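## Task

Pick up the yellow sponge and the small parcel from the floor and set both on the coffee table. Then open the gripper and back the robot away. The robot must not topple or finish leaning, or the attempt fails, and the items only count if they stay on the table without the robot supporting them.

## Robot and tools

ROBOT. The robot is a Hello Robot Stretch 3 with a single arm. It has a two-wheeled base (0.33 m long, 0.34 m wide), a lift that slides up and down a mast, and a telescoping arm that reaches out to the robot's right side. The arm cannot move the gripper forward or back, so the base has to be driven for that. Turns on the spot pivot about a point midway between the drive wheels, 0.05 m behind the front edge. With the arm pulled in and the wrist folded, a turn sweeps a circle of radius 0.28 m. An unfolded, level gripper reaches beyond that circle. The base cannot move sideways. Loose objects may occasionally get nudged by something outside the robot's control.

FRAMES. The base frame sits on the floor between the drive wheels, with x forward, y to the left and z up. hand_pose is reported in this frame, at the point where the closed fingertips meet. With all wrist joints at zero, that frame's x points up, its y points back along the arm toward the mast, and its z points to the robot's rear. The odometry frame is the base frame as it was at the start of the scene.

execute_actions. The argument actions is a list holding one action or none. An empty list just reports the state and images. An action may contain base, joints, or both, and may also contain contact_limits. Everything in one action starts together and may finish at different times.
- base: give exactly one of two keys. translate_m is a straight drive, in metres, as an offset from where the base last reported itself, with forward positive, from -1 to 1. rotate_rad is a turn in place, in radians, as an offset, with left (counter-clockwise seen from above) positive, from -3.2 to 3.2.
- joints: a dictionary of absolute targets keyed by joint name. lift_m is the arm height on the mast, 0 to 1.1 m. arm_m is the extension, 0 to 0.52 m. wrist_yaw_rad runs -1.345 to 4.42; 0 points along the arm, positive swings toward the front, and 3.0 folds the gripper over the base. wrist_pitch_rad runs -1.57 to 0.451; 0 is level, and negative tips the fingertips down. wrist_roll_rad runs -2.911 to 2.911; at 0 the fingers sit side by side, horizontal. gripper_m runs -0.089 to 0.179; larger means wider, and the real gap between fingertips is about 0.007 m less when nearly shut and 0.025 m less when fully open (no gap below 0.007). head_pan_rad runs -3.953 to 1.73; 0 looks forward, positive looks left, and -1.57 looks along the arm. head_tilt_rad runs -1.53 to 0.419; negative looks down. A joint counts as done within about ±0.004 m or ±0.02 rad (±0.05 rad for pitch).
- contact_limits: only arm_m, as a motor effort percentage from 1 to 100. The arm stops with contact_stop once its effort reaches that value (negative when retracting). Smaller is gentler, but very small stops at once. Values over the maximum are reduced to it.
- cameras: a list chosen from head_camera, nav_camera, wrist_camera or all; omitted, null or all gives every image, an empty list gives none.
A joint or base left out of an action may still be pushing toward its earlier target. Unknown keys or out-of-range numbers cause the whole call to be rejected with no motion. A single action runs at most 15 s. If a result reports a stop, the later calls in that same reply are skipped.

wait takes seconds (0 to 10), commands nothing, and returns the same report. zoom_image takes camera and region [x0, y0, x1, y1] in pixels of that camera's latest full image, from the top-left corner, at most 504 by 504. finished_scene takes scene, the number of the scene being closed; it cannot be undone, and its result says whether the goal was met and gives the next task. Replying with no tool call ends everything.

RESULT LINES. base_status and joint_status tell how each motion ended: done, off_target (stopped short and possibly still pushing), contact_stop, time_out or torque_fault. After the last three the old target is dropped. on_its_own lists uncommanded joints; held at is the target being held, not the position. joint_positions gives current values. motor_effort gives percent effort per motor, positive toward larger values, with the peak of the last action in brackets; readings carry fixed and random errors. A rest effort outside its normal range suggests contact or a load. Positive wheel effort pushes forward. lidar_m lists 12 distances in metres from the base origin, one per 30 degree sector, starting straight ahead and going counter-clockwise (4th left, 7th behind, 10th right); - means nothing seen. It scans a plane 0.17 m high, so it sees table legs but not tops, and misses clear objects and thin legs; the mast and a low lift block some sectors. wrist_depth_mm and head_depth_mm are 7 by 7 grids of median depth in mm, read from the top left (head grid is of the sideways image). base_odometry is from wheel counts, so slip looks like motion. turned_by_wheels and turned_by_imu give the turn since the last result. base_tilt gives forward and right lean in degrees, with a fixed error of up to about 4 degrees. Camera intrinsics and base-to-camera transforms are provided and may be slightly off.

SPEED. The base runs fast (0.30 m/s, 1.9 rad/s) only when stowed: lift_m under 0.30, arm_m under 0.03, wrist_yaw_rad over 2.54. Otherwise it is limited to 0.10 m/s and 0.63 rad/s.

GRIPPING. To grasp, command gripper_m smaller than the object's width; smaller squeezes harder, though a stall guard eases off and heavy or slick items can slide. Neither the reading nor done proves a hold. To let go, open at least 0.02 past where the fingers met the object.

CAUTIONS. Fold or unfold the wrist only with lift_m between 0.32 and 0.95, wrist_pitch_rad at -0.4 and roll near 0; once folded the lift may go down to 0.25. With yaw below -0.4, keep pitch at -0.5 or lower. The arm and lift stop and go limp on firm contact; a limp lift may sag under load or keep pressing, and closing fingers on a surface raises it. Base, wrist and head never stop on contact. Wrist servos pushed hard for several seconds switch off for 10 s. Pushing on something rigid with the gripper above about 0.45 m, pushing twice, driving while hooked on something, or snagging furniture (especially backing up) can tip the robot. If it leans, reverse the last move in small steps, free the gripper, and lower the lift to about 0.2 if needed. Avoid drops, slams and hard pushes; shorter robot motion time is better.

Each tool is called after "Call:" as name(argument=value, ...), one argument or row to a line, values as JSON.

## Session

Call:
execute_actions(
  actions=[
    {"joints":{"head_pan_rad":0,"head_tilt_rad":-0.7}},
  ],
)

Call:
execute_actions(
  actions=[
    {"joints":{"head_pan_rad":-1.5}},
  ],
  cameras=["nav_camera"],
)

Call:
execute_actions(
  actions=[
    {"joints":{"head_pan_rad":-3.0}},
  ],
  cameras=["nav_camera"],
)

Scene clock: 0.97 s.
base_odometry: x=+0.000 y=+0.000 heading=+0.000 (m, m, rad; odometry frame)
turned_by_wheels: +0.000 (rad since the last result)
turned_by_imu: +0.000 (rad since the last result)
base_tilt: forward=-1.8 right=+0.9 (deg)
lidar_m: 1.46 2.19 1.94 2.03 2.26 1.57 1.87 1.89 1.81 1.86 1.69 1.28
head_depth_mm: 1282 1425 1505 1731 1591 1328 1146 / 1342 1503 1532 1809 1587 1331 1142 / 1412 1593 1826 1828 1578 1325 1145 / 1423 1567 1795 1878 1581 1322 1141 / 1655 1892 2211 1936 1576 1323 1135 / 1767 2016 2308 1934 1566 1319 1138 / 1881 2186 2421 1917 1571 1312 1135
base_status: not commanded
joint_positions: lift_m=+0.402 arm_m=-0.001 wrist_yaw_rad=+3.085 wrist_pitch_rad=-0.357 wrist_roll_rad=-0.009 gripper_m=+0.037 head_pan_rad=+0.002 head_tilt_rad=-0.691
joint_status: all done
motor_effort: left_wheel=+0(0) right_wheel=+0(0) lift_m=+21(21) arm_m=+0(0) wrist_yaw_rad=+0(0) wrist_pitch_rad=+4(4) wrist_roll_rad=+0(0) gripper_m=-1(0) head_pan_rad=+0(0) head_tilt_rad=-2(25) (%)
hand_pose: x=-0.0081 y=+0.0877 z=+0.4288 quat_wxyz=(+0.145, +0.696, +0.107, +0.695) (m; base frame)
wrist_depth_mm: - - - - - - - / - - - - - - - / - - - - - - - / - - - - - - - / 901 877 874 844 884 839 815 / 725 716 732 693 664 684 666 / 608 598 579 588 580 576 569
pictures: head_camera (sideways: a quarter turn clockwise sets it upright), nav_camera (sideways: a quarter turn counterclockwise sets it upright), wrist_camera
camera_calibration (this result's frames):
head_camera: T_world_to_cam=[[-0.673105, -0.0565063, -0.737385, 0.983576], [-0.0509568, 0.998251, -0.0299819, 0.0493712], [0.737789, 0.0173938, -0.674807, 0.833267], [0, 0, 0, 1]] pos_world=[0.0497901, -0.00820024, 1.28905]
nav_camera: T_world_to_cam=[[0.618537, 0.000383164, 0.785756, -0.985083], [0.0368167, -0.998916, -0.0284945, 0.0881203], [0.784893, 0.0465538, -0.61788, 0.761201], [0, 0, 0, 1]] pos_world=[0.00860399, 0.0529653, 1.24688]
wrist_camera: T_world_to_cam=[[0.999589, -0.0276908, -0.00735281, 0.0193438], [-0.0203334, -0.504854, -0.862965, 0.448917], [0.0201841, 0.862761, -0.50521, 0.308409], [0, 0, 0, 1]] pos_world=[-0.0164328, -0.0389099, 0.543354]
Images, in order (width x height): head_camera 896x504, nav_camera 672x504, wrist_camera 644x364.

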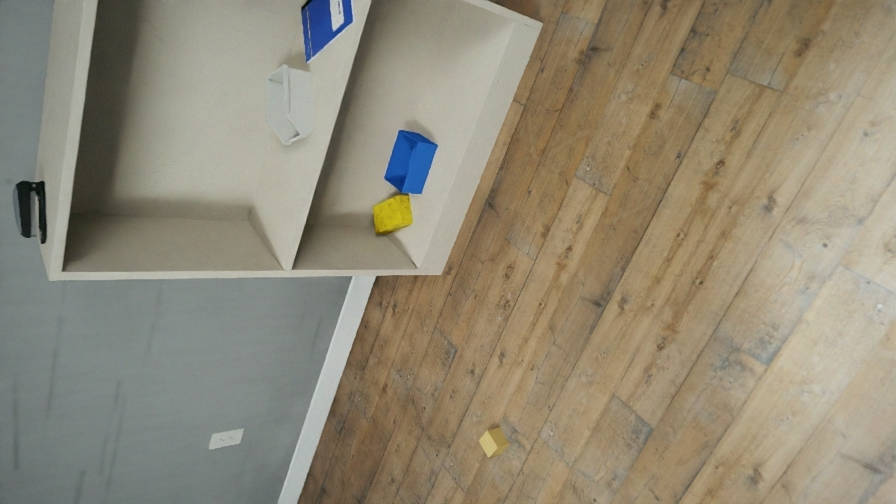

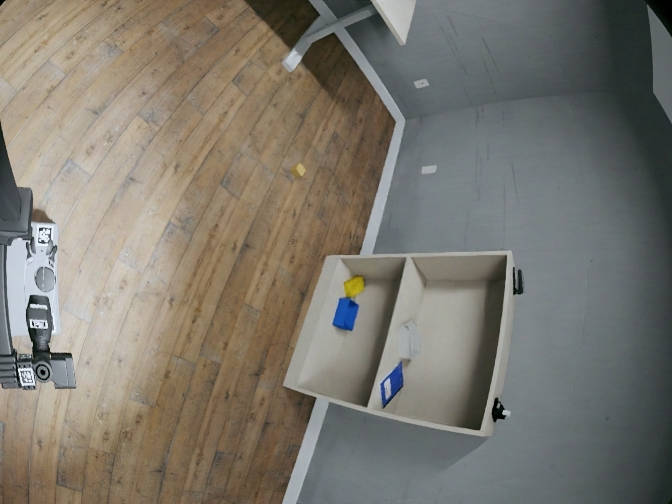

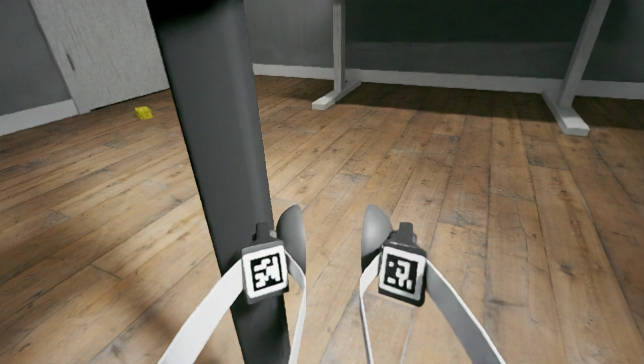

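Scene clock: 2.27 s.
base_odometry: x=+0.000 y=+0.000 heading=+0.000 (m, m, rad; odometry frame)
turned_by_wheels: +0.000 (rad since the last result)
turned_by_imu: +0.000 (rad since the last result)
base_tilt: forward=-1.7 right=+1.0 (deg)
lidar_m: 1.46 2.19 1.93 2.02 2.27 1.57 1.87 1.89 1.81 1.86 1.69 1.28
head_depth_mm: 1790 1709 1910 1964 1603 1331 1142 / 2049 1826 2079 1944 1579 1324 1140 / 2331 2601 2349 1939 1568 1329 1141 / 2397 2778 2536 1940 1585 1324 1141 / 2126 2396 2481 1937 1565 1331 1133 / 1877 2109 2293 1922 1571 1317 1138 / 1687 1850 2058 1938 1565 1321 1135
base_status: not commanded
joint_positions: lift_m=+0.402 arm_m=-0.001 wrist_yaw_rad=+3.085 wrist_pitch_rad=-0.357 wrist_roll_rad=-0.009 gripper_m=+0.037 head_pan_rad=-1.493 head_tilt_rad=-0.691
joint_status: all done
motor_effort: left_wheel=+0(0) right_wheel=+0(0) lift_m=+21(22) arm_m=+0(0) wrist_yaw_rad=+1(0) wrist_pitch_rad=+4(4) wrist_roll_rad=+0(0) gripper_m=+0(1) head_pan_rad=-3(41) head_tilt_rad=-2(3) (%)
hand_pose: x=-0.0081 y=+0.0877 z=+0.4288 quat_wxyz=(+0.145, +0.696, +0.107, +0.695) (m; base frame)
wrist_depth_mm: - - - - - - - / - - - - - - - / - - - - - - - / - - - - - - - / 881 885 870 854 881 847 819 / 722 704 734 701 661 682 672 / 599 601 577 583 587 573 568
pictures: nav_camera (sideways: a quarter turn counterclockwise sets it upright)
camera_calibration (this result's frames):
nav_camera: T_world_to_cam=[[0.0473002, -0.617024, 0.785521, -0.981292], [-0.99325, -0.112434, -0.0285077, 0.0944208], [0.105909, -0.778871, -0.618178, 0.76573], [0, 0, 0, 1]] pos_world=[0.0591011, 0.00153966, 1.24687]
Images, in order (width x height): nav_camera 672x504.

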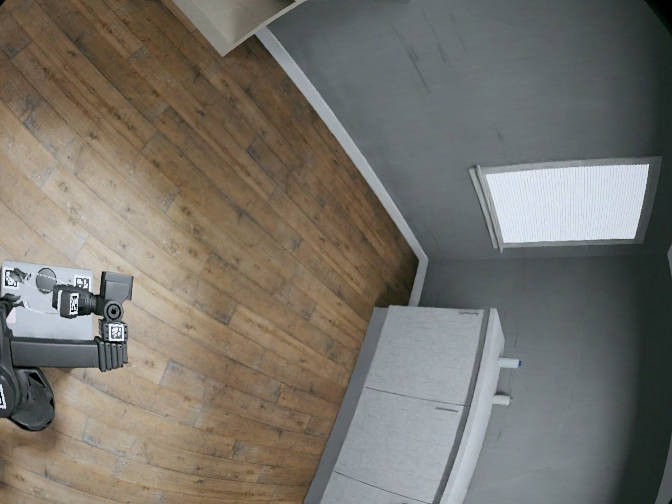

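Scene clock: 3.57 s.
base_odometry: x=+0.000 y=+0.000 heading=+0.000 (m, m, rad; odometry frame)
turned_by_wheels: +0.000 (rad since the last result)
turned_by_imu: +0.000 (rad since the last result)
base_tilt: forward=-1.7 right=+1.0 (deg)
lidar_m: 1.46 2.19 1.94 2.03 2.26 1.57 1.87 1.89 1.81 1.86 1.69 1.28
head_depth_mm: 1882 2053 1917 1922 1590 1332 1149 / 2016 2175 2066 1961 1578 1331 1168 / 2170 2415 2222 1955 1580 1324 1194 / 2316 2656 2548 1946 1573 1327 1143 / 2552 2906 2530 1938 1574 1325 1136 / 2642 2948 2531 1933 1573 1320 1141 / 2422 2667 2537 1929 1576 1310 1143
base_status: not commanded
joint_positions: lift_m=+0.402 arm_m=-0.001 wrist_yaw_rad=+3.085 wrist_pitch_rad=-0.357 wrist_roll_rad=-0.009 gripper_m=+0.037 head_pan_rad=-2.993 head_tilt_rad=-0.691
joint_status: all done
motor_effort: left_wheel=+1(1) right_wheel=+0(0) lift_m=+21(21) arm_m=+0(0) wrist_yaw_rad=-1(0) wrist_pitch_rad=+4(4) wrist_roll_rad=+0(0) gripper_m=+0(0) head_pan_rad=-3(42) head_tilt_rad=-2(2) (%)
hand_pose: x=-0.0081 y=+0.0877 z=+0.4288 quat_wxyz=(+0.145, +0.696, +0.107, +0.695) (m; base frame)
wrist_depth_mm: - - - - - - - / - - - - - - - / - - - - - - - / - - - - - - - / 905 884 876 872 876 843 816 / 723 708 729 694 659 681 677 / 609 601 576 591 584 572 581
pictures: nav_camera (sideways: a quarter turn counterclockwise sets it upright)
camera_calibration (this result's frames):
nav_camera: T_world_to_cam=[[-0.612183, -0.0908355, 0.785481, -0.977217], [-0.182409, 0.982809, -0.0285099, 0.0894776], [-0.769389, -0.160733, -0.618228, 0.771135], [0, 0, 0, 1]] pos_world=[0.0113885, -0.0527589, 1.24687]
Images, in order (width x height): nav_camera 672x504.

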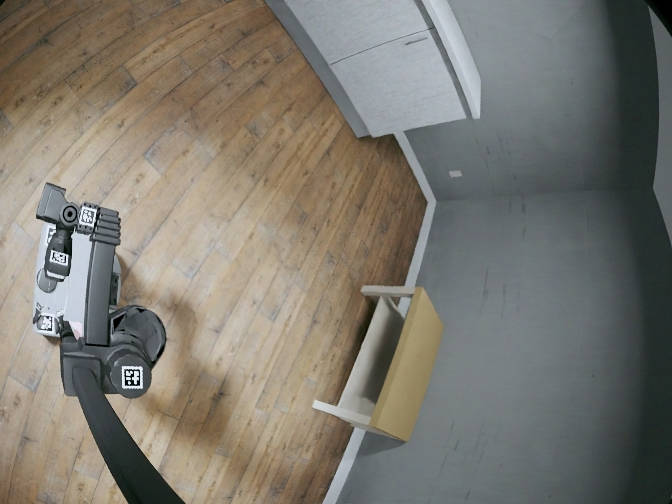

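Call:
execute_actions(
  actions=[
    {"base":{"rotate_rad":0.77},"joints":{"lift_m":0.285,"wrist_yaw_rad":2.7,"head_pan_rad":-1.0,"head_tilt_rad":-1.0}},
  ],
  cameras=[],
)

Call:
execute_actions(
  actions=[
    {"base":{"translate_m":1.0}},
  ],
  cameras=["head_camera"],
)

Call:
execute_actions(
  actions=[
    {"base":{"translate_m":0.28},"joints":{"lift_m":0.36,"wrist_yaw_rad":0,"wrist_pitch_rad":-0.4,"head_pan_rad":-1.57}},
  ],
  cameras=[],
)

Call:
execute_actions(
  actions=[
    {"joints":{"wrist_pitch_rad":-1.5,"arm_m":0.25,"gripper_m":0.15}},
  ],
  cameras=["head_camera","wrist_camera"],
)

Scene clock: 15.90 s.
base_odometry: x=+0.000 y=+0.000 heading=+0.770 (m, m, rad; odometry frame)
turned_by_wheels: +0.770 (rad since the last result)
turned_by_imu: +0.766 (rad since the last result)
base_tilt: forward=-1.8 right=+0.9 (deg)
lidar_m: 1.94 2.02 2.57 2.16 2.16 1.87 1.81 1.80 1.94 1.61 1.28 1.51
head_depth_mm: 1406 1681 1719 1496 1333 1197 1080 / 1321 1670 1672 1503 1323 1197 - / 1340 1716 1679 1500 1316 1231 - / 1335 1738 1689 1501 1334 1191 - / 1435 1764 1733 1496 1329 1191 1096 / 1418 1762 1718 1507 1329 1195 1083 / 1725 1939 1710 1503 1327 1190 1080
base_status: done
joint_positions: lift_m=+0.285 arm_m=-0.001 wrist_yaw_rad=+2.702 wrist_pitch_rad=-0.357 wrist_roll_rad=-0.009 gripper_m=+0.037 head_pan_rad=-1.007 head_tilt_rad=-0.988
joint_status: all done
motor_effort: left_wheel=-2(9) right_wheel=+3(10) lift_m=+15(19) arm_m=+0(1) wrist_yaw_rad=-1(2) wrist_pitch_rad=+4(4) wrist_roll_rad=+0(0) gripper_m=+0(0) head_pan_rad=+3(41) head_tilt_rad=-4(19) (%)
hand_pose: x=+0.0774 y=+0.0660 z=+0.3120 quat_wxyz=(+0.275, +0.703, -0.028, +0.655) (m; base frame)
wrist_depth_mm: - - - - - - - / - - - - - - - / - - - - - - - / 969 895 882 850 852 832 805 / - 692 695 662 682 647 630 / - 563 552 535 517 534 526 / 463 476 - 458 453 450 446
pictures: none
No camera images: the call's "cameras" was empty. Leave "cameras" out to get every camera's image.

Scene clock: 21.00 s.
base_odometry: x=+0.718 y=+0.696 heading=+0.770 (m, m, rad; odometry frame)
turned_by_wheels: +0.000 (rad since the last result)
turned_by_imu: +0.003 (rad since the last result)
base_tilt: forward=-1.7 right=+1.1 (deg)
lidar_m: 0.95 1.41 1.44 2.45 2.44 2.18 2.76 2.75 1.34 0.98 1.29 1.45
head_depth_mm: 1134 1297 1487 1456 1327 1189 1081 / 1165 1396 1643 1505 1341 1196 - / 1204 1437 1670 1495 1334 1229 - / 1239 1491 1718 1496 1327 1195 - / 1285 1559 1719 1500 1325 1192 1100 / 1329 1616 1723 1494 1336 1197 1081 / 1376 1699 1702 1499 1328 1195 1081
base_status: done
joint_positions: lift_m=+0.285 arm_m=-0.001 wrist_yaw_rad=+2.701 wrist_pitch_rad=-0.357 wrist_roll_rad=-0.009 gripper_m=+0.037 head_pan_rad=-1.007 head_tilt_rad=-0.988
joint_status: not commanded
motor_effort: left_wheel=-1(7) right_wheel=+2(11) lift_m=+15(15) arm_m=+0(0) wrist_yaw_rad=+0(1) wrist_pitch_rad=+4(4) wrist_roll_rad=+0(0) gripper_m=-1(1) head_pan_rad=+3(3) head_tilt_rad=-5(4) (%)
hand_pose: x=+0.0775 y=+0.0659 z=+0.3120 quat_wxyz=(+0.275, +0.703, -0.028, +0.655) (m; base frame)
wrist_depth_mm: - - - - - - - / - - - - - - - / - - - - - - - / 968 908 902 846 868 825 814 / - 688 703 665 689 650 619 / - 558 548 546 518 532 523 / 457 486 - 457 454 445 446
pictures: head_camera (sideways: a quarter turn clockwise sets it upright)
camera_calibration (this result's frames):
head_camera: T_world_to_cam=[[-0.506275, 0.696951, -0.507883, 0.683529], [0.813933, 0.580781, -0.0143698, 0.0237615], [0.284954, -0.420657, -0.861306, 1.07853], [0, 0, 0, 1]] pos_world=[0.019382, -0.0364937, 1.27644]
Images, in order (width x height): head_camera 896x504.

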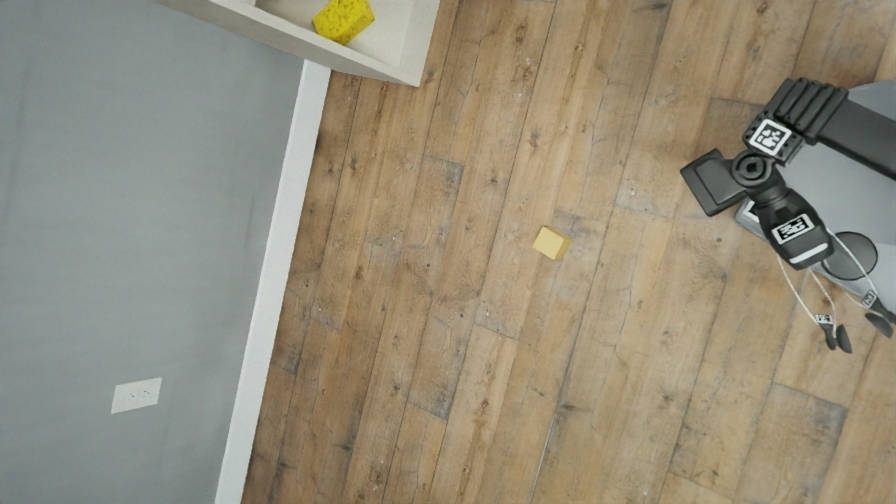

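Scene clock: 25.07 s.
base_odometry: x=+0.919 y=+0.891 heading=+0.770 (m, m, rad; odometry frame)
turned_by_wheels: +0.000 (rad since the last result)
turned_by_imu: +0.001 (rad since the last result)
base_tilt: forward=-1.7 right=+1.0 (deg)
lidar_m: 0.69 0.69 1.29 1.36 2.54 2.39 3.02 2.71 1.19 0.98 1.20 1.35
head_depth_mm: 1208 1231 1614 1505 1325 1194 1085 / 1172 1206 1592 1509 1325 1214 - / 1014 1179 1514 1499 1327 - - / 1157 1395 1645 1496 1352 1190 - / 1126 1352 1624 1500 1330 1194 1081 / 1088 1294 1593 1494 1319 1201 1081 / 1057 1254 1531 1500 1333 1197 1076
base_status: done
joint_positions: lift_m=+0.360 arm_m=-0.001 wrist_yaw_rad=+0.002 wrist_pitch_rad=-0.412 wrist_roll_rad=-0.009 gripper_m=+0.037 head_pan_rad=-1.563 head_tilt_rad=-0.988
joint_status: all done
motor_effort: left_wheel=-2(7) right_wheel=+3(11) lift_m=+27(28) arm_m=+0(0) wrist_yaw_rad=+0(0) wrist_pitch_rad=+3(3) wrist_roll_rad=+0(0) gripper_m=+0(1) head_pan_rad=-3(35) head_tilt_rad=-5(5) (%)
hand_pose: x=-0.0211 y=-0.3687 z=+0.3735 quat_wxyz=(+0.696, +0.146, -0.689, -0.144) (m; base frame)
wrist_depth_mm: 751 813 861 909 957 - 972 / 817 882 943 988 - - - / 864 936 - - 954 993 - / 928 962 971 904 887 901 867 / 755 751 753 730 741 712 702 / 629 616 613 604 578 589 581 / 532 522 525 515 510 506 500
pictures: none
No camera images: the call's "cameras" was empty. Leave "cameras" out to get every camera's image.

Scene clock: 28.13 s.
base_odometry: x=+0.919 y=+0.891 heading=+0.770 (m, m, rad; odometry frame)
turned_by_wheels: +0.000 (rad since the last result)
turned_by_imu: +0.000 (rad since the last result)
base_tilt: forward=-1.8 right=+0.9 (deg)
lidar_m: 0.69 0.69 1.28 1.36 2.54 2.40 3.03 2.71 1.19 0.98 1.20 1.35
head_depth_mm: 1210 1236 1616 1496 1326 1191 1084 / 1170 1200 1573 1495 1324 1194 - / 1013 1182 1515 1529 1284 1211 - / 1158 1394 1648 1492 1283 1211 - / 1124 1345 1615 1496 1332 1195 1090 / 1090 1298 1597 1493 1324 1194 1083 / 1057 1254 1542 1498 1324 1194 1088
base_status: not commanded
joint_positions: lift_m=+0.360 arm_m=+0.250 wrist_yaw_rad=+0.000 wrist_pitch_rad=-1.493 wrist_roll_rad=-0.009 gripper_m=+0.150 head_pan_rad=-1.563 head_tilt_rad=-0.988
joint_status: all done
motor_effort: left_wheel=-1(2) right_wheel=+3(3) lift_m=+27(27) arm_m=+5(5) wrist_yaw_rad=+0(0) wrist_pitch_rad=-2(8) wrist_roll_rad=+0(0) gripper_m=+0(99) head_pan_rad=-2(3) head_tilt_rad=-5(5) (%)
hand_pose: x=-0.0216 y=-0.3904 z=+0.2410 quat_wxyz=(+0.521, +0.482, -0.516, -0.478) (m; base frame)
wrist_depth_mm: 407 403 398 389 387 384 377 / 414 410 406 393 390 387 384 / 417 410 405 400 395 390 386 / 427 419 415 410 408 398 396 / 437 428 421 414 408 407 398 / 434 - 426 420 420 413 405 / 445 437 433 428 424 414 409
pictures: head_camera (sideways: a quarter turn clockwise sets it upright), wrist_camera
camera_calibration (this result's frames):
head_camera: T_world_to_cam=[[-0.0613949, 0.859262, -0.507838, 0.680756], [0.997922, 0.0628112, -0.0143669, 0.0226354], [0.0195529, -0.507664, -0.861333, 1.08019], [0, 0, 0, 1]] pos_world=[-0.00191414, -0.0379983, 1.27644]
wrist_camera: T_world_to_cam=[[-0.999567, -0.0049614, -0.0289972, -0.0109163], [-0.00769711, 0.995447, 0.095008, 0.40033], [0.0283938, 0.0951901, -0.995054, 0.444838], [0, 0, 0, 1]] pos_world=[-0.0204608, -0.440906, 0.404286]
Images, in order (width x height): head_camera 896x504, wrist_camera 644x364.

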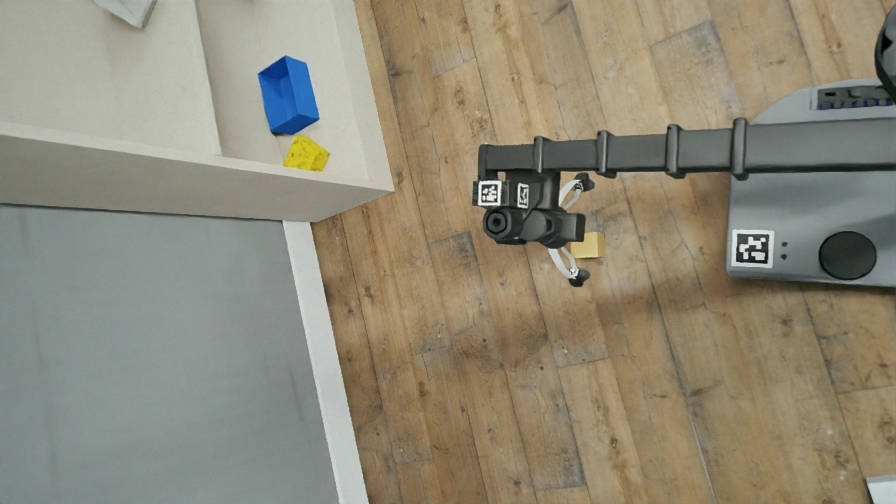

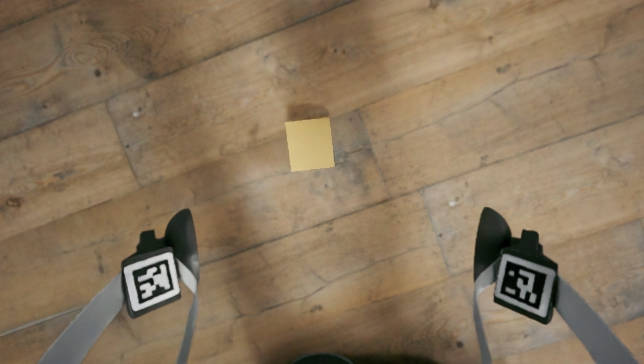

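Call:
execute_actions(
  actions=[
    {"base":{"translate_m":0.025},"joints":{"arm_m":0.308,"lift_m":0.145}},
  ],
  cameras=["wrist_camera"],
)

Call:
execute_actions(
  actions=[
    {"joints":{"gripper_m":0.015}},
  ],
  cameras=["wrist_camera"],
)

Call:
execute_actions(
  actions=[
    {"joints":{"lift_m":0.36,"arm_m":0.0,"wrist_pitch_rad":-0.4}},
  ],
  cameras=["wrist_camera"],
)

Scene clock: 36.03 s.
base_odometry: x=+0.937 y=+0.908 heading=+0.770 (m, m, rad; odometry frame)
turned_by_wheels: +0.000 (rad since the last result)
turned_by_imu: +0.001 (rad since the last result)
base_tilt: forward=-1.7 right=+1.0 (deg)
lidar_m: 0.67 0.66 1.25 1.35 2.55 2.41 3.05 2.70 1.19 0.98 1.19 1.34
head_depth_mm: 1203 1226 1619 1498 1333 1193 1086 / 1118 1201 1585 1500 1323 1197 - / 1077 1224 1519 1496 1327 1209 - / 1150 1387 1646 1491 1313 1207 - / 1120 1333 1618 1498 1327 1190 1086 / 1081 1287 1597 1508 1330 1191 1082 / 1048 1238 1522 1503 1325 1199 1081
base_status: done
joint_positions: lift_m=+0.145 arm_m=+0.308 wrist_yaw_rad=+0.000 wrist_pitch_rad=-1.494 wrist_roll_rad=-0.009 gripper_m=+0.150 head_pan_rad=-1.563 head_tilt_rad=-0.988
joint_status: all done
motor_effort: left_wheel=-2(3) right_wheel=+2(9) lift_m=+15(23) arm_m=+4(6) wrist_yaw_rad=+1(0) wrist_pitch_rad=-2(2) wrist_roll_rad=+0(0) gripper_m=+0(1) head_pan_rad=-3(3) head_tilt_rad=-3(4) (%)
hand_pose: x=-0.0216 y=-0.4482 z=+0.0268 quat_wxyz=(+0.521, +0.483, -0.516, -0.479) (m; base frame)
wrist_depth_mm: 188 186 183 181 179 176 176 / 190 189 186 183 182 179 177 / 194 191 188 186 184 183 179 / 196 194 192 188 187 184 182 / 199 198 194 140 189 186 185 / 203 - 198 143 192 192 187 / 206 203 201 198 196 193 191
pictures: wrist_camera
camera_calibration (this result's frames):
wrist_camera: T_world_to_cam=[[-0.999567, -0.00493521, -0.0290014, -0.0174029], [-0.00769619, 0.995364, 0.0958756, 0.478137], [0.0283938, 0.0960573, -0.994971, 0.237565], [0, 0, 0, 1]] pos_world=[-0.0204609, -0.498826, 0.190024]
Images, in order (width x height): wrist_camera 644x364.

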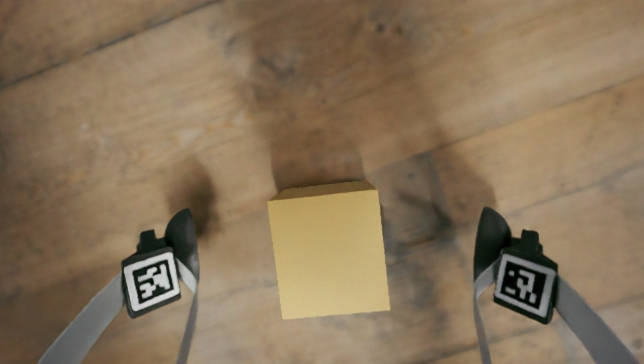

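Scene clock: 37.87 s.
base_odometry: x=+0.937 y=+0.908 heading=+0.770 (m, m, rad; odometry frame)
turned_by_wheels: +0.000 (rad since the last result)
turned_by_imu: +0.000 (rad since the last result)
base_tilt: forward=-1.7 right=+1.0 (deg)
lidar_m: 0.67 0.66 1.25 1.36 2.55 2.41 3.04 2.70 1.19 0.98 1.20 1.34
head_depth_mm: 1207 1226 1617 1497 1328 1202 1083 / 1113 1195 1575 1497 1330 1193 - / 1080 1232 1519 1502 1321 1210 - / 1150 1387 1643 1500 1300 1211 - / 1113 1341 1612 1503 1325 1193 1083 / 1084 1287 1590 1502 1326 1197 1081 / 1052 1240 1530 1504 1328 1196 1084
base_status: not commanded
joint_positions: lift_m=+0.145 arm_m=+0.308 wrist_yaw_rad=+0.000 wrist_pitch_rad=-1.494 wrist_roll_rad=-0.009 gripper_m=+0.016 head_pan_rad=-1.563 head_tilt_rad=-0.988
joint_status: all done
motor_effort: left_wheel=-2(1) right_wheel=+2(2) lift_m=+15(15) arm_m=+4(4) wrist_yaw_rad=+1(0) wrist_pitch_rad=-2(2) wrist_roll_rad=+0(0) gripper_m=-18(100) head_pan_rad=-3(3) head_tilt_rad=-6(3) (%)
hand_pose: x=-0.0216 y=-0.4482 z=+0.0268 quat_wxyz=(+0.521, +0.483, -0.516, -0.479) (m; base frame)
wrist_depth_mm: 187 186 183 182 179 176 175 / 191 188 186 184 181 179 177 / 194 191 189 186 184 181 179 / 197 194 192 188 187 185 182 / 200 198 195 136 188 187 185 / 203 201 198 139 139 190 188 / 207 204 201 198 195 192 191
pictures: wrist_camera
camera_calibration (this result's frames):
wrist_camera: T_world_to_cam=[[-0.999567, -0.00493511, -0.0290014, -0.0174029], [-0.00769608, 0.995364, 0.0958755, 0.478138], [0.0283938, 0.0960572, -0.994971, 0.237563], [0, 0, 0, 1]] pos_world=[-0.0204609, -0.498826, 0.190022]
Images, in order (width x height): wrist_camera 644x364.

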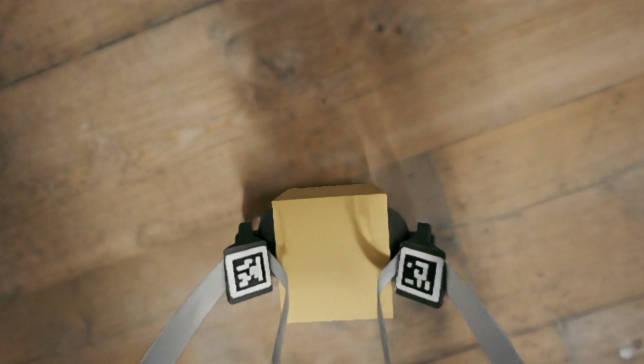

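Scene clock: 41.33 s.
base_odometry: x=+0.937 y=+0.908 heading=+0.770 (m, m, rad; odometry frame)
turned_by_wheels: +0.000 (rad since the last result)
turned_by_imu: +0.001 (rad since the last result)
base_tilt: forward=-1.8 right=+1.0 (deg)
lidar_m: 0.67 0.66 1.26 1.35 2.55 2.41 3.05 2.69 1.19 0.98 1.20 1.34
head_depth_mm: 1209 1234 1602 1502 1326 1193 1086 / 1118 1204 1584 1491 1323 1209 - / 1080 1225 1522 1490 1322 - - / 1149 1387 1644 1498 1319 1193 - / 1115 1329 1618 1486 1336 1189 1082 / 1082 1285 1603 1496 1331 1197 1088 / 1049 1248 1520 1498 1334 1196 1079
base_status: not commanded
joint_positions: lift_m=+0.360 arm_m=+0.000 wrist_yaw_rad=+0.000 wrist_pitch_rad=-0.427 wrist_roll_rad=-0.009 gripper_m=+0.016 head_pan_rad=-1.563 head_tilt_rad=-0.988
joint_status: all done
motor_effort: left_wheel=-1(1) right_wheel=+3(2) lift_m=+28(29) arm_m=-4(4) wrist_yaw_rad=+0(1) wrist_pitch_rad=+8(8) wrist_roll_rad=+0(0) gripper_m=-18(19) head_pan_rad=-3(3) head_tilt_rad=-4(4) (%)
hand_pose: x=-0.0215 y=-0.3685 z=+0.3702 quat_wxyz=(+0.694, +0.151, -0.688, -0.150) (m; base frame)
wrist_depth_mm: 751 806 847 897 956 - 994 / 803 865 936 989 - - - / 862 929 - - 941 972 - / 897 930 917 886 899 876 850 / 742 734 733 137 672 683 692 / 622 608 588 138 139 584 576 / 525 521 508 495 503 501 497
pictures: wrist_camera
camera_calibration (this result's frames):
wrist_camera: T_world_to_cam=[[-0.999548, -0.0285522, -0.00937975, -0.0228828], [-0.00838658, 0.564701, -0.825253, 0.548115], [0.0288595, -0.824802, -0.564685, 0.0729629], [0, 0, 0, 1]] pos_world=[-0.0203813, -0.249995, 0.49332]
Images, in order (width x height): wrist_camera 644x364.

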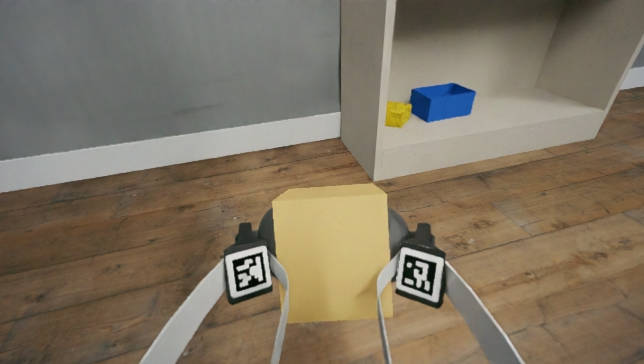

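Call:
execute_actions(
  actions=[
    {"base":{"rotate_rad":1.0},"joints":{"wrist_yaw_rad":2.7,"head_pan_rad":-0.3,"head_tilt_rad":-0.7}},
  ],
  cameras=[],
)

Call:
execute_actions(
  actions=[
    {"joints":{"lift_m":0.29}},
  ],
  cameras=[],
)

Call:
execute_actions(
  actions=[
    {"base":{"rotate_rad":1.67}},
  ],
  cameras=[],
)

Call:
execute_actions(
  actions=[
    {"base":{"translate_m":1.0}},
  ],
  cameras=["nav_camera"],
)

Call:
execute_actions(
  actions=[
    {"base":{"translate_m":1.0}},
  ],
  cameras=["nav_camera","head_camera"],
)

Scene clock: 50.63 s.
base_odometry: x=+0.937 y=+0.908 heading=+1.770 (m, m, rad; odometry frame)
turned_by_wheels: +1.000 (rad since the last result)
turned_by_imu: +0.996 (rad since the last result)
base_tilt: forward=-1.8 right=+1.0 (deg)
lidar_m: 1.22 1.36 2.54 2.41 3.06 2.99 1.23 0.98 1.19 1.31 1.13 0.66
head_depth_mm: 898 1002 1076 841 686 577 1138 / 930 1048 1090 841 685 605 1131 / 966 1104 1089 839 684 618 1115 / 1009 1149 1081 841 683 1255 1132 / 1056 1215 1083 834 680 1280 1136 / 1104 1275 1079 835 698 1302 1131 / 1163 1319 1075 832 716 1305 1131
base_status: done
joint_positions: lift_m=+0.360 arm_m=+0.000 wrist_yaw_rad=+2.698 wrist_pitch_rad=-0.427 wrist_roll_rad=-0.009 gripper_m=+0.016 head_pan_rad=-0.307 head_tilt_rad=-0.705
joint_status: all done
motor_effort: left_wheel=-1(7) right_wheel=+3(7) lift_m=+28(28) arm_m=-3(3) wrist_yaw_rad=+2(5) wrist_pitch_rad=+8(8) wrist_roll_rad=+0(0) gripper_m=-19(17) head_pan_rad=+4(41) head_tilt_rad=+1(16) (%)
hand_pose: x=+0.0746 y=+0.0563 z=+0.3702 quat_wxyz=(+0.299, +0.704, -0.004, +0.644) (m; base frame)
wrist_depth_mm: - - - - - - - / - - - - - - - / - - - - - - - / - 934 929 908 896 873 851 / - 743 725 137 664 694 693 / - 611 595 138 138 579 569 / 521 - 527 491 498 493 493
pictures: none
No camera images: the call's "cameras" was empty. Leave "cameras" out to get every camera's image.

Scene clock: 52.10 s.
base_odometry: x=+0.937 y=+0.908 heading=+1.770 (m, m, rad; odometry frame)
turned_by_wheels: +0.000 (rad since the last result)
turned_by_imu: +0.000 (rad since the last result)
base_tilt: forward=-1.7 right=+0.9 (deg)
lidar_m: 1.22 1.35 2.54 2.41 3.06 2.99 1.24 0.98 1.19 1.31 1.13 0.66
head_depth_mm: 893 1000 1080 843 685 580 1143 / 931 1045 1085 842 685 604 1137 / 968 1103 1090 841 683 618 1111 / 1010 1160 1085 837 684 1256 1129 / 1059 1212 1086 836 683 1275 1139 / 1107 1277 1080 837 697 1300 1137 / 1163 1324 1073 832 717 1305 1129
base_status: not commanded
joint_positions: lift_m=+0.290 arm_m=+0.000 wrist_yaw_rad=+2.698 wrist_pitch_rad=-0.427 wrist_roll_rad=-0.009 gripper_m=+0.016 head_pan_rad=-0.307 head_tilt_rad=-0.705
joint_status: all done
motor_effort: left_wheel=-2(1) right_wheel=+3(3) lift_m=+15(25) arm_m=-4(3) wrist_yaw_rad=+2(2) wrist_pitch_rad=+8(8) wrist_roll_rad=+0(0) gripper_m=-19(18) head_pan_rad=+3(3) head_tilt_rad=+1(2) (%)
hand_pose: x=+0.0746 y=+0.0563 z=+0.3010 quat_wxyz=(+0.299, +0.704, -0.004, +0.644) (m; base frame)
wrist_depth_mm: - - - - - - - / - - - - - - - / - - - - - 983 940 / - 795 777 767 754 739 729 / - 631 627 137 580 593 590 / - 519 - 139 138 496 495 / 452 - - 423 430 425 425
pictures: none
No camera images: the call's "cameras" was empty. Leave "cameras" out to get every camera's image.

Scene clock: 54.30 s.
base_odometry: x=+0.937 y=+0.908 heading=-2.844 (m, m, rad; odometry frame)
turned_by_wheels: +1.670 (rad since the last result)
turned_by_imu: +1.654 (rad since the last result)
base_tilt: forward=-1.8 right=+0.9 (deg)
lidar_m: 2.41 3.04 2.52 1.19 1.20 1.19 1.32 0.67 0.66 1.28 1.36 2.55
head_depth_mm: 2147 2411 2500 1924 1573 1317 1142 / 2239 2538 2517 1908 1560 1307 1141 / 2362 2649 2495 1924 1567 1313 1137 / 2495 2827 2515 1901 1556 1314 1131 / 2656 2569 2468 1914 1546 1312 1137 / 2792 2777 2469 1913 1543 1301 1130 / 2959 2964 2460 1903 1558 1305 1128
base_status: done
joint_positions: lift_m=+0.290 arm_m=+0.000 wrist_yaw_rad=+2.698 wrist_pitch_rad=-0.427 wrist_roll_rad=-0.009 gripper_m=+0.016 head_pan_rad=-0.307 head_tilt_rad=-0.705
joint_status: not commanded
motor_effort: left_wheel=-2(9) right_wheel=+2(13) lift_m=+15(15) arm_m=-3(4) wrist_yaw_rad=+2(1) wrist_pitch_rad=+7(8) wrist_roll_rad=+0(1) gripper_m=-19(20) head_pan_rad=+4(3) head_tilt_rad=+1(1) (%)
hand_pose: x=+0.0745 y=+0.0563 z=+0.3010 quat_wxyz=(+0.298, +0.704, -0.004, +0.644) (m; base frame)
wrist_depth_mm: - - - - - - - / - - - - - - - / 911 - - - 998 972 934 / - 794 782 761 753 740 730 / - 629 627 136 574 596 576 / - 524 - 139 139 501 491 / 450 - - 425 431 425 422
pictures: none
No camera images: the call's "cameras" was empty. Leave "cameras" out to get every camera's image.

Scene clock: 59.40 s.
base_odometry: x=-0.019 y=+0.615 heading=-2.844 (m, m, rad; odometry frame)
turned_by_wheels: +0.000 (rad since the last result)
turned_by_imu: +0.003 (rad since the last result)
base_tilt: forward=-1.7 right=+1.0 (deg)
lidar_m: 1.43 2.35 2.34 2.24 1.71 1.62 2.13 1.53 1.40 2.06 1.85 1.44
head_depth_mm: 1525 1697 1935 1921 1564 1318 1135 / 1595 1793 2039 1947 1564 1316 1135 / 1673 1905 2137 1920 1554 1322 1134 / 1765 1986 1830 1867 1562 1313 1138 / 1877 2066 1832 1904 1556 1308 1132 / 1997 2139 2097 1896 1549 1311 1134 / 2117 2388 2189 1895 1552 1306 1129
base_status: done
joint_positions: lift_m=+0.290 arm_m=+0.000 wrist_yaw_rad=+2.699 wrist_pitch_rad=-0.427 wrist_roll_rad=-0.009 gripper_m=+0.016 head_pan_rad=-0.307 head_tilt_rad=-0.704
joint_status: not commanded
motor_effort: left_wheel=-2(6) right_wheel=+3(11) lift_m=+15(15) arm_m=-4(4) wrist_yaw_rad=+2(2) wrist_pitch_rad=+8(8) wrist_roll_rad=+1(0) gripper_m=-19(19) head_pan_rad=+4(3) head_tilt_rad=+0(1) (%)
hand_pose: x=+0.0744 y=+0.0564 z=+0.3010 quat_wxyz=(+0.298, +0.704, -0.004, +0.645) (m; base frame)
wrist_depth_mm: - - - - - - - / - - - - - - - / - - - - - 985 940 / - 798 784 775 750 738 727 / - 637 635 137 579 596 590 / - 517 - 139 139 499 494 / 450 - - 422 429 427 421
pictures: nav_camera (sideways: a quarter turn counterclockwise sets it upright)
camera_calibration (this result's frames):
nav_camera: T_world_to_cam=[[0.599006, -0.190822, 0.777675, -0.97443], [-0.269101, -0.962677, -0.0289414, 0.0905678], [0.754173, -0.191937, -0.628, 0.774553], [0, 0, 0, 1]] pos_world=[0.0239148, 0.04991, 1.24683]
Images, in order (width x height): nav_camera 672x504.

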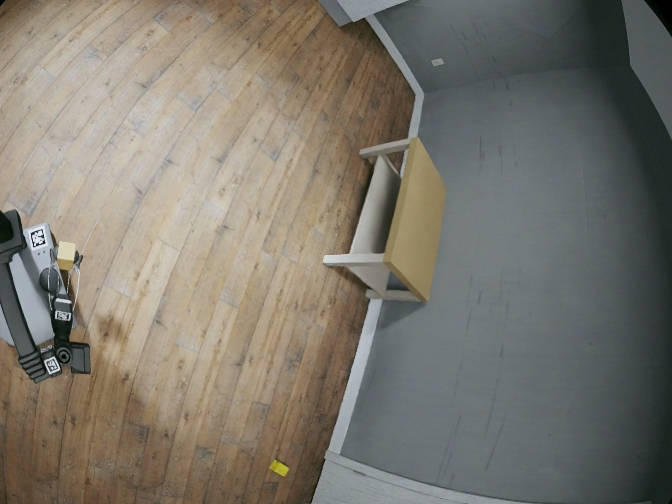

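Scene clock: 64.50 s.
base_odometry: x=-0.975 y=+0.322 heading=-2.844 (m, m, rad; odometry frame)
turned_by_wheels: +0.000 (rad since the last result)
turned_by_imu: +0.003 (rad since the last result)
base_tilt: forward=-1.7 right=+1.0 (deg)
lidar_m: 1.01 2.18 1.66 1.91 2.64 2.31 2.50 2.02 2.36 1.32 1.13 0.54
head_depth_mm: 912 1017 1152 1244 1453 1326 1138 / 952 1073 1226 1246 1010 1084 1141 / 1006 1136 1313 1245 1014 1235 1135 / 1058 1209 1399 1237 1040 1278 1138 / 1122 1293 1486 1240 1089 1313 1141 / 1186 1380 1577 1240 1420 1310 1135 / 1265 1484 1791 1227 1481 1300 1128
base_status: done
joint_positions: lift_m=+0.290 arm_m=+0.000 wrist_yaw_rad=+2.699 wrist_pitch_rad=-0.427 wrist_roll_rad=-0.009 gripper_m=+0.016 head_pan_rad=-0.307 head_tilt_rad=-0.704
joint_status: not commanded
motor_effort: left_wheel=-1(7) right_wheel=+2(12) lift_m=+15(15) arm_m=-3(4) wrist_yaw_rad=+1(2) wrist_pitch_rad=+8(7) wrist_roll_rad=+0(0) gripper_m=-17(19) head_pan_rad=+4(3) head_tilt_rad=+2(1) (%)
hand_pose: x=+0.0744 y=+0.0564 z=+0.3010 quat_wxyz=(+0.298, +0.704, -0.004, +0.645) (m; base frame)
wrist_depth_mm: - - - - - - - / - - - - - - - / - - - - - 975 961 / - 804 775 771 752 745 735 / - 629 640 137 573 598 587 / - 520 - 138 138 498 492 / 452 - - 422 429 429 421
pictures: head_camera (sideways: a quarter turn clockwise sets it upright), nav_camera (sideways: a quarter turn counterclockwise sets it upright)
camera_calibration (this result's frames):
head_camera: T_world_to_cam=[[-0.667374, 0.153717, -0.728686, 0.972203], [0.254683, 0.966579, -0.0293531, 0.0466876], [0.69982, -0.205174, -0.684219, 0.84574], [0, 0, 0, 1]] pos_world=[0.0450661, -0.021048, 1.28847]
nav_camera: T_world_to_cam=[[0.598918, -0.190775, 0.777754, -0.974533], [-0.26907, -0.962686, -0.0289371, 0.0905619], [0.754254, -0.191939, -0.627902, 0.774425], [0, 0, 0, 1]] pos_world=[0.02392, 0.0499084, 1.24683]
Images, in order (width x height): head_camera 896x504, nav_camera 672x504.

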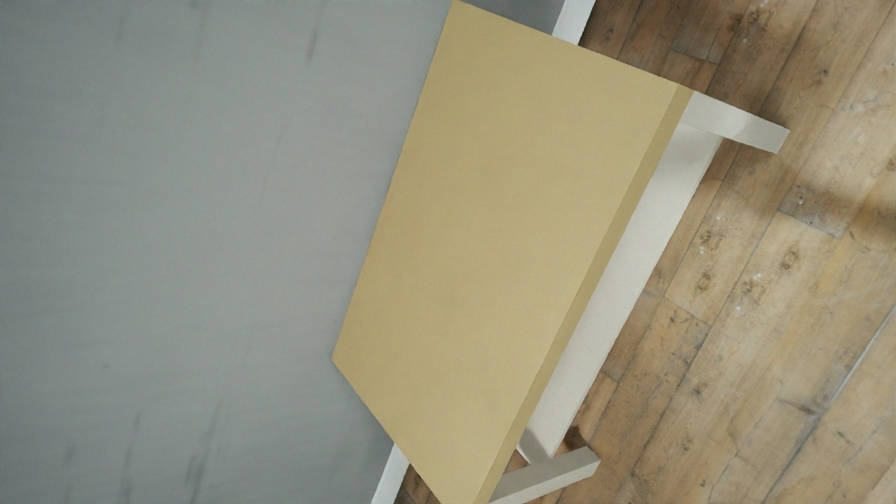

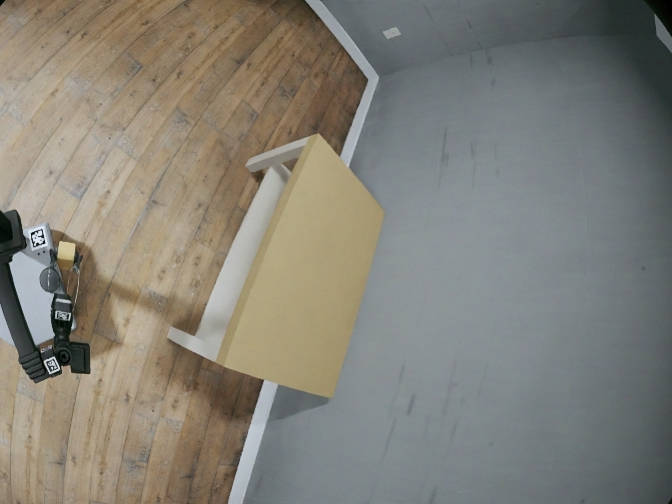

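Call:
execute_actions(
  actions=[
    {"base":{"translate_m":0.28}},
  ],
  cameras=[],
)

Call:
execute_actions(
  actions=[
    {"base":{"rotate_rad":0.79},"joints":{"lift_m":0.64,"head_pan_rad":-1.57,"head_tilt_rad":-1.0}},
  ],
  cameras=[],
)

Call:
execute_actions(
  actions=[
    {"joints":{"wrist_yaw_rad":0,"arm_m":0.2}},
  ],
  cameras=[],
)

Call:
execute_actions(
  actions=[
    {"joints":{"wrist_pitch_rad":-1.5,"arm_m":0.47}},
  ],
  cameras=["head_camera","wrist_camera"],
)

Scene clock: 77.03 s.
base_odometry: x=-1.243 y=+0.239 heading=-2.844 (m, m, rad; odometry frame)
turned_by_wheels: +0.000 (rad since the last result)
turned_by_imu: +0.002 (rad since the last result)
base_tilt: forward=-1.7 right=+1.1 (deg)
lidar_m: 0.77 0.74 1.50 1.68 2.84 2.53 2.77 2.23 1.89 1.08 0.37 0.93
head_depth_mm: 741 823 938 1085 1017 857 754 / 778 875 999 1133 1016 856 784 / 816 922 1065 1188 1014 855 1075 / 861 981 1139 1246 1007 870 1116 / 912 1046 1234 1247 1010 916 1137 / 966 1120 1325 1279 1009 1217 1129 / 1030 1208 1452 1766 1033 1242 1134
base_status: done
joint_positions: lift_m=+0.290 arm_m=+0.000 wrist_yaw_rad=+2.699 wrist_pitch_rad=-0.427 wrist_roll_rad=-0.009 gripper_m=+0.016 head_pan_rad=-0.307 head_tilt_rad=-0.704
joint_status: not commanded
motor_effort: left_wheel=-1(9) right_wheel=+3(11) lift_m=+15(15) arm_m=-3(4) wrist_yaw_rad=+1(0) wrist_pitch_rad=+8(8) wrist_roll_rad=+0(0) gripper_m=-19(18) head_pan_rad=+3(3) head_tilt_rad=+1(1) (%)
hand_pose: x=+0.0744 y=+0.0564 z=+0.3010 quat_wxyz=(+0.298, +0.704, -0.004, +0.645) (m; base frame)
wrist_depth_mm: - - - - - - - / - - - - - - - / - - - - - 968 609 / - 805 784 764 763 737 665 / - 633 636 137 573 602 583 / - 514 - 139 138 500 488 / 450 - - 426 426 426 422
pictures: none
No camera images: the call's "cameras" was empty. Leave "cameras" out to get every camera's image.

Scene clock: 81.03 s.
base_odometry: x=-1.243 y=+0.239 heading=-2.054 (m, m, rad; odometry frame)
turned_by_wheels: +0.790 (rad since the last result)
turned_by_imu: +0.786 (rad since the last result)
base_tilt: forward=-1.7 right=+1.0 (deg)
lidar_m: 1.50 1.52 2.05 2.53 2.74 2.76 2.23 1.34 0.37 0.85 0.95 0.75
head_depth_mm: 840 1010 1268 1466 1331 1194 1082 / 837 1015 1231 1443 1309 - - / 846 1015 1110 971 888 1190 - / 844 1020 1107 965 886 - - / 849 1023 1109 966 1032 1196 1073 / 852 1025 1103 967 1176 1195 1082 / 854 1025 1108 966 1173 1192 1085
base_status: done
joint_positions: lift_m=+0.640 arm_m=+0.000 wrist_yaw_rad=+2.699 wrist_pitch_rad=-0.427 wrist_roll_rad=-0.009 gripper_m=+0.016 head_pan_rad=-1.563 head_tilt_rad=-0.988
joint_status: all done
motor_effort: left_wheel=-2(9) right_wheel=+2(10) lift_m=+27(30) arm_m=-4(4) wrist_yaw_rad=+2(1) wrist_pitch_rad=+8(8) wrist_roll_rad=+0(1) gripper_m=-19(17) head_pan_rad=-3(41) head_tilt_rad=-5(18) (%)
hand_pose: x=+0.0744 y=+0.0564 z=+0.6503 quat_wxyz=(+0.298, +0.704, -0.004, +0.645) (m; base frame)
wrist_depth_mm: - - - - - - - / - - - - - - - / - - - - - - - / - - - - - - - / - - - 137 - - - / 937 960 926 139 138 925 910 / 829 - 814 783 794 795 793
pictures: none
No camera images: the call's "cameras" was empty. Leave "cameras" out to get every camera's image.

Scene clock: 83.73 s.
base_odometry: x=-1.243 y=+0.239 heading=-2.054 (m, m, rad; odometry frame)
turned_by_wheels: +0.000 (rad since the last result)
turned_by_imu: +0.000 (rad since the last result)
base_tilt: forward=-1.8 right=+1.0 (deg)
lidar_m: 1.50 1.52 2.06 2.54 2.73 2.76 2.23 1.34 0.37 0.85 0.95 0.74
head_depth_mm: 838 1010 1262 1474 1326 1195 1086 / 843 1008 1228 - - - - / 842 1012 1129 - 906 1216 - / 845 1021 1131 961 903 1205 - / 848 1024 1106 966 1157 1193 1082 / 850 1026 1110 968 1173 1196 1080 / 853 1026 1109 966 1171 1191 1079
base_status: not commanded
joint_positions: lift_m=+0.640 arm_m=+0.200 wrist_yaw_rad=+0.002 wrist_pitch_rad=-0.427 wrist_roll_rad=-0.009 gripper_m=+0.016 head_pan_rad=-1.563 head_tilt_rad=-0.988
joint_status: all done
motor_effort: left_wheel=-2(2) right_wheel=+3(3) lift_m=+27(27) arm_m=+4(3) wrist_yaw_rad=-2(3) wrist_pitch_rad=+8(8) wrist_roll_rad=+0(0) gripper_m=-18(19) head_pan_rad=-3(3) head_tilt_rad=-4(4) (%)
hand_pose: x=-0.0211 y=-0.5679 z=+0.6503 quat_wxyz=(+0.695, +0.151, -0.687, -0.149) (m; base frame)
wrist_depth_mm: 435 436 436 436 437 434 432 / 482 477 479 476 478 480 471 / 534 521 528 524 520 521 526 / 579 580 576 556 568 589 589 / 482 474 481 136 445 658 659 / 400 396 383 138 139 739 762 / 340 341 331 321 326 787 776
pictures: none
No camera images: the call's "cameras" was empty. Leave "cameras" out to get every camera's image.

Scene clock: 86.93 s.
base_odometry: x=-1.243 y=+0.239 heading=-2.054 (m, m, rad; odometry frame)
turned_by_wheels: +0.000 (rad since the last result)
turned_by_imu: +0.001 (rad since the last result)
base_tilt: forward=-1.8 right=+0.9 (deg)
lidar_m: 1.51 1.52 2.05 2.53 2.74 2.76 2.23 1.34 0.37 0.85 0.95 0.74
head_depth_mm: 840 1010 1269 1465 1333 1195 1082 / 840 982 1265 - - - - / 844 961 1074 967 900 1215 - / 846 1019 1109 966 900 1218 - / 843 1016 1110 967 1154 1188 1082 / 851 1031 1108 963 1165 1197 1084 / 851 1030 1101 970 1174 1190 1085
base_status: not commanded
joint_positions: lift_m=+0.640 arm_m=+0.470 wrist_yaw_rad=+0.000 wrist_pitch_rad=-1.493 wrist_roll_rad=-0.009 gripper_m=+0.016 head_pan_rad=-1.563 head_tilt_rad=-0.988
joint_status: all done
motor_effort: left_wheel=-1(2) right_wheel=+2(3) lift_m=+28(28) arm_m=+4(6) wrist_yaw_rad=+0(1) wrist_pitch_rad=-2(7) wrist_roll_rad=+0(0) gripper_m=-19(19) head_pan_rad=-3(3) head_tilt_rad=-4(5) (%)
hand_pose: x=-0.0216 y=-0.6104 z=+0.5210 quat_wxyz=(+0.521, +0.482, -0.516, -0.479) (m; base frame)
wrist_depth_mm: 232 229 227 224 221 218 645 / 236 234 230 227 223 222 646 / 239 236 233 230 228 224 666 / 243 240 237 232 230 228 676 / 246 244 240 137 232 231 685 / 250 248 245 138 138 234 689 / 255 251 249 246 243 238 705
pictures: head_camera (sideways: a quarter turn clockwise sets it upright), wrist_camera
camera_calibration (this result's frames):
head_camera: T_world_to_cam=[[-0.0616491, 0.859108, -0.508067, 0.681057], [0.997903, 0.0631038, -0.0143817, 0.0226548], [0.0197055, -0.507889, -0.861197, 1.08001], [0, 0, 0, 1]] pos_world=[-0.0019028, -0.0380075, 1.27645]
wrist_camera: T_world_to_cam=[[-0.999568, -0.00482909, -0.0289979, -0.00380711], [-0.00757276, 0.995423, 0.0952657, 0.592517], [0.0284051, 0.0954441, -0.995029, 0.744514], [0, 0, 0, 1]] pos_world=[-0.0204665, -0.660883, 0.684256]
Images, in order (width x height): head_camera 896x504, wrist_camera 644x364.

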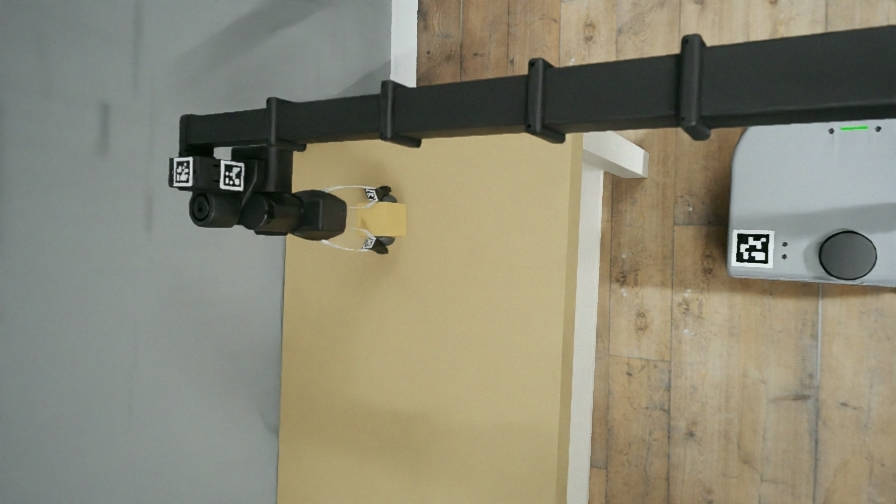

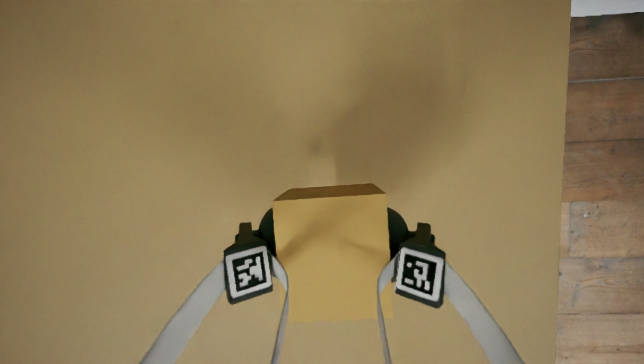

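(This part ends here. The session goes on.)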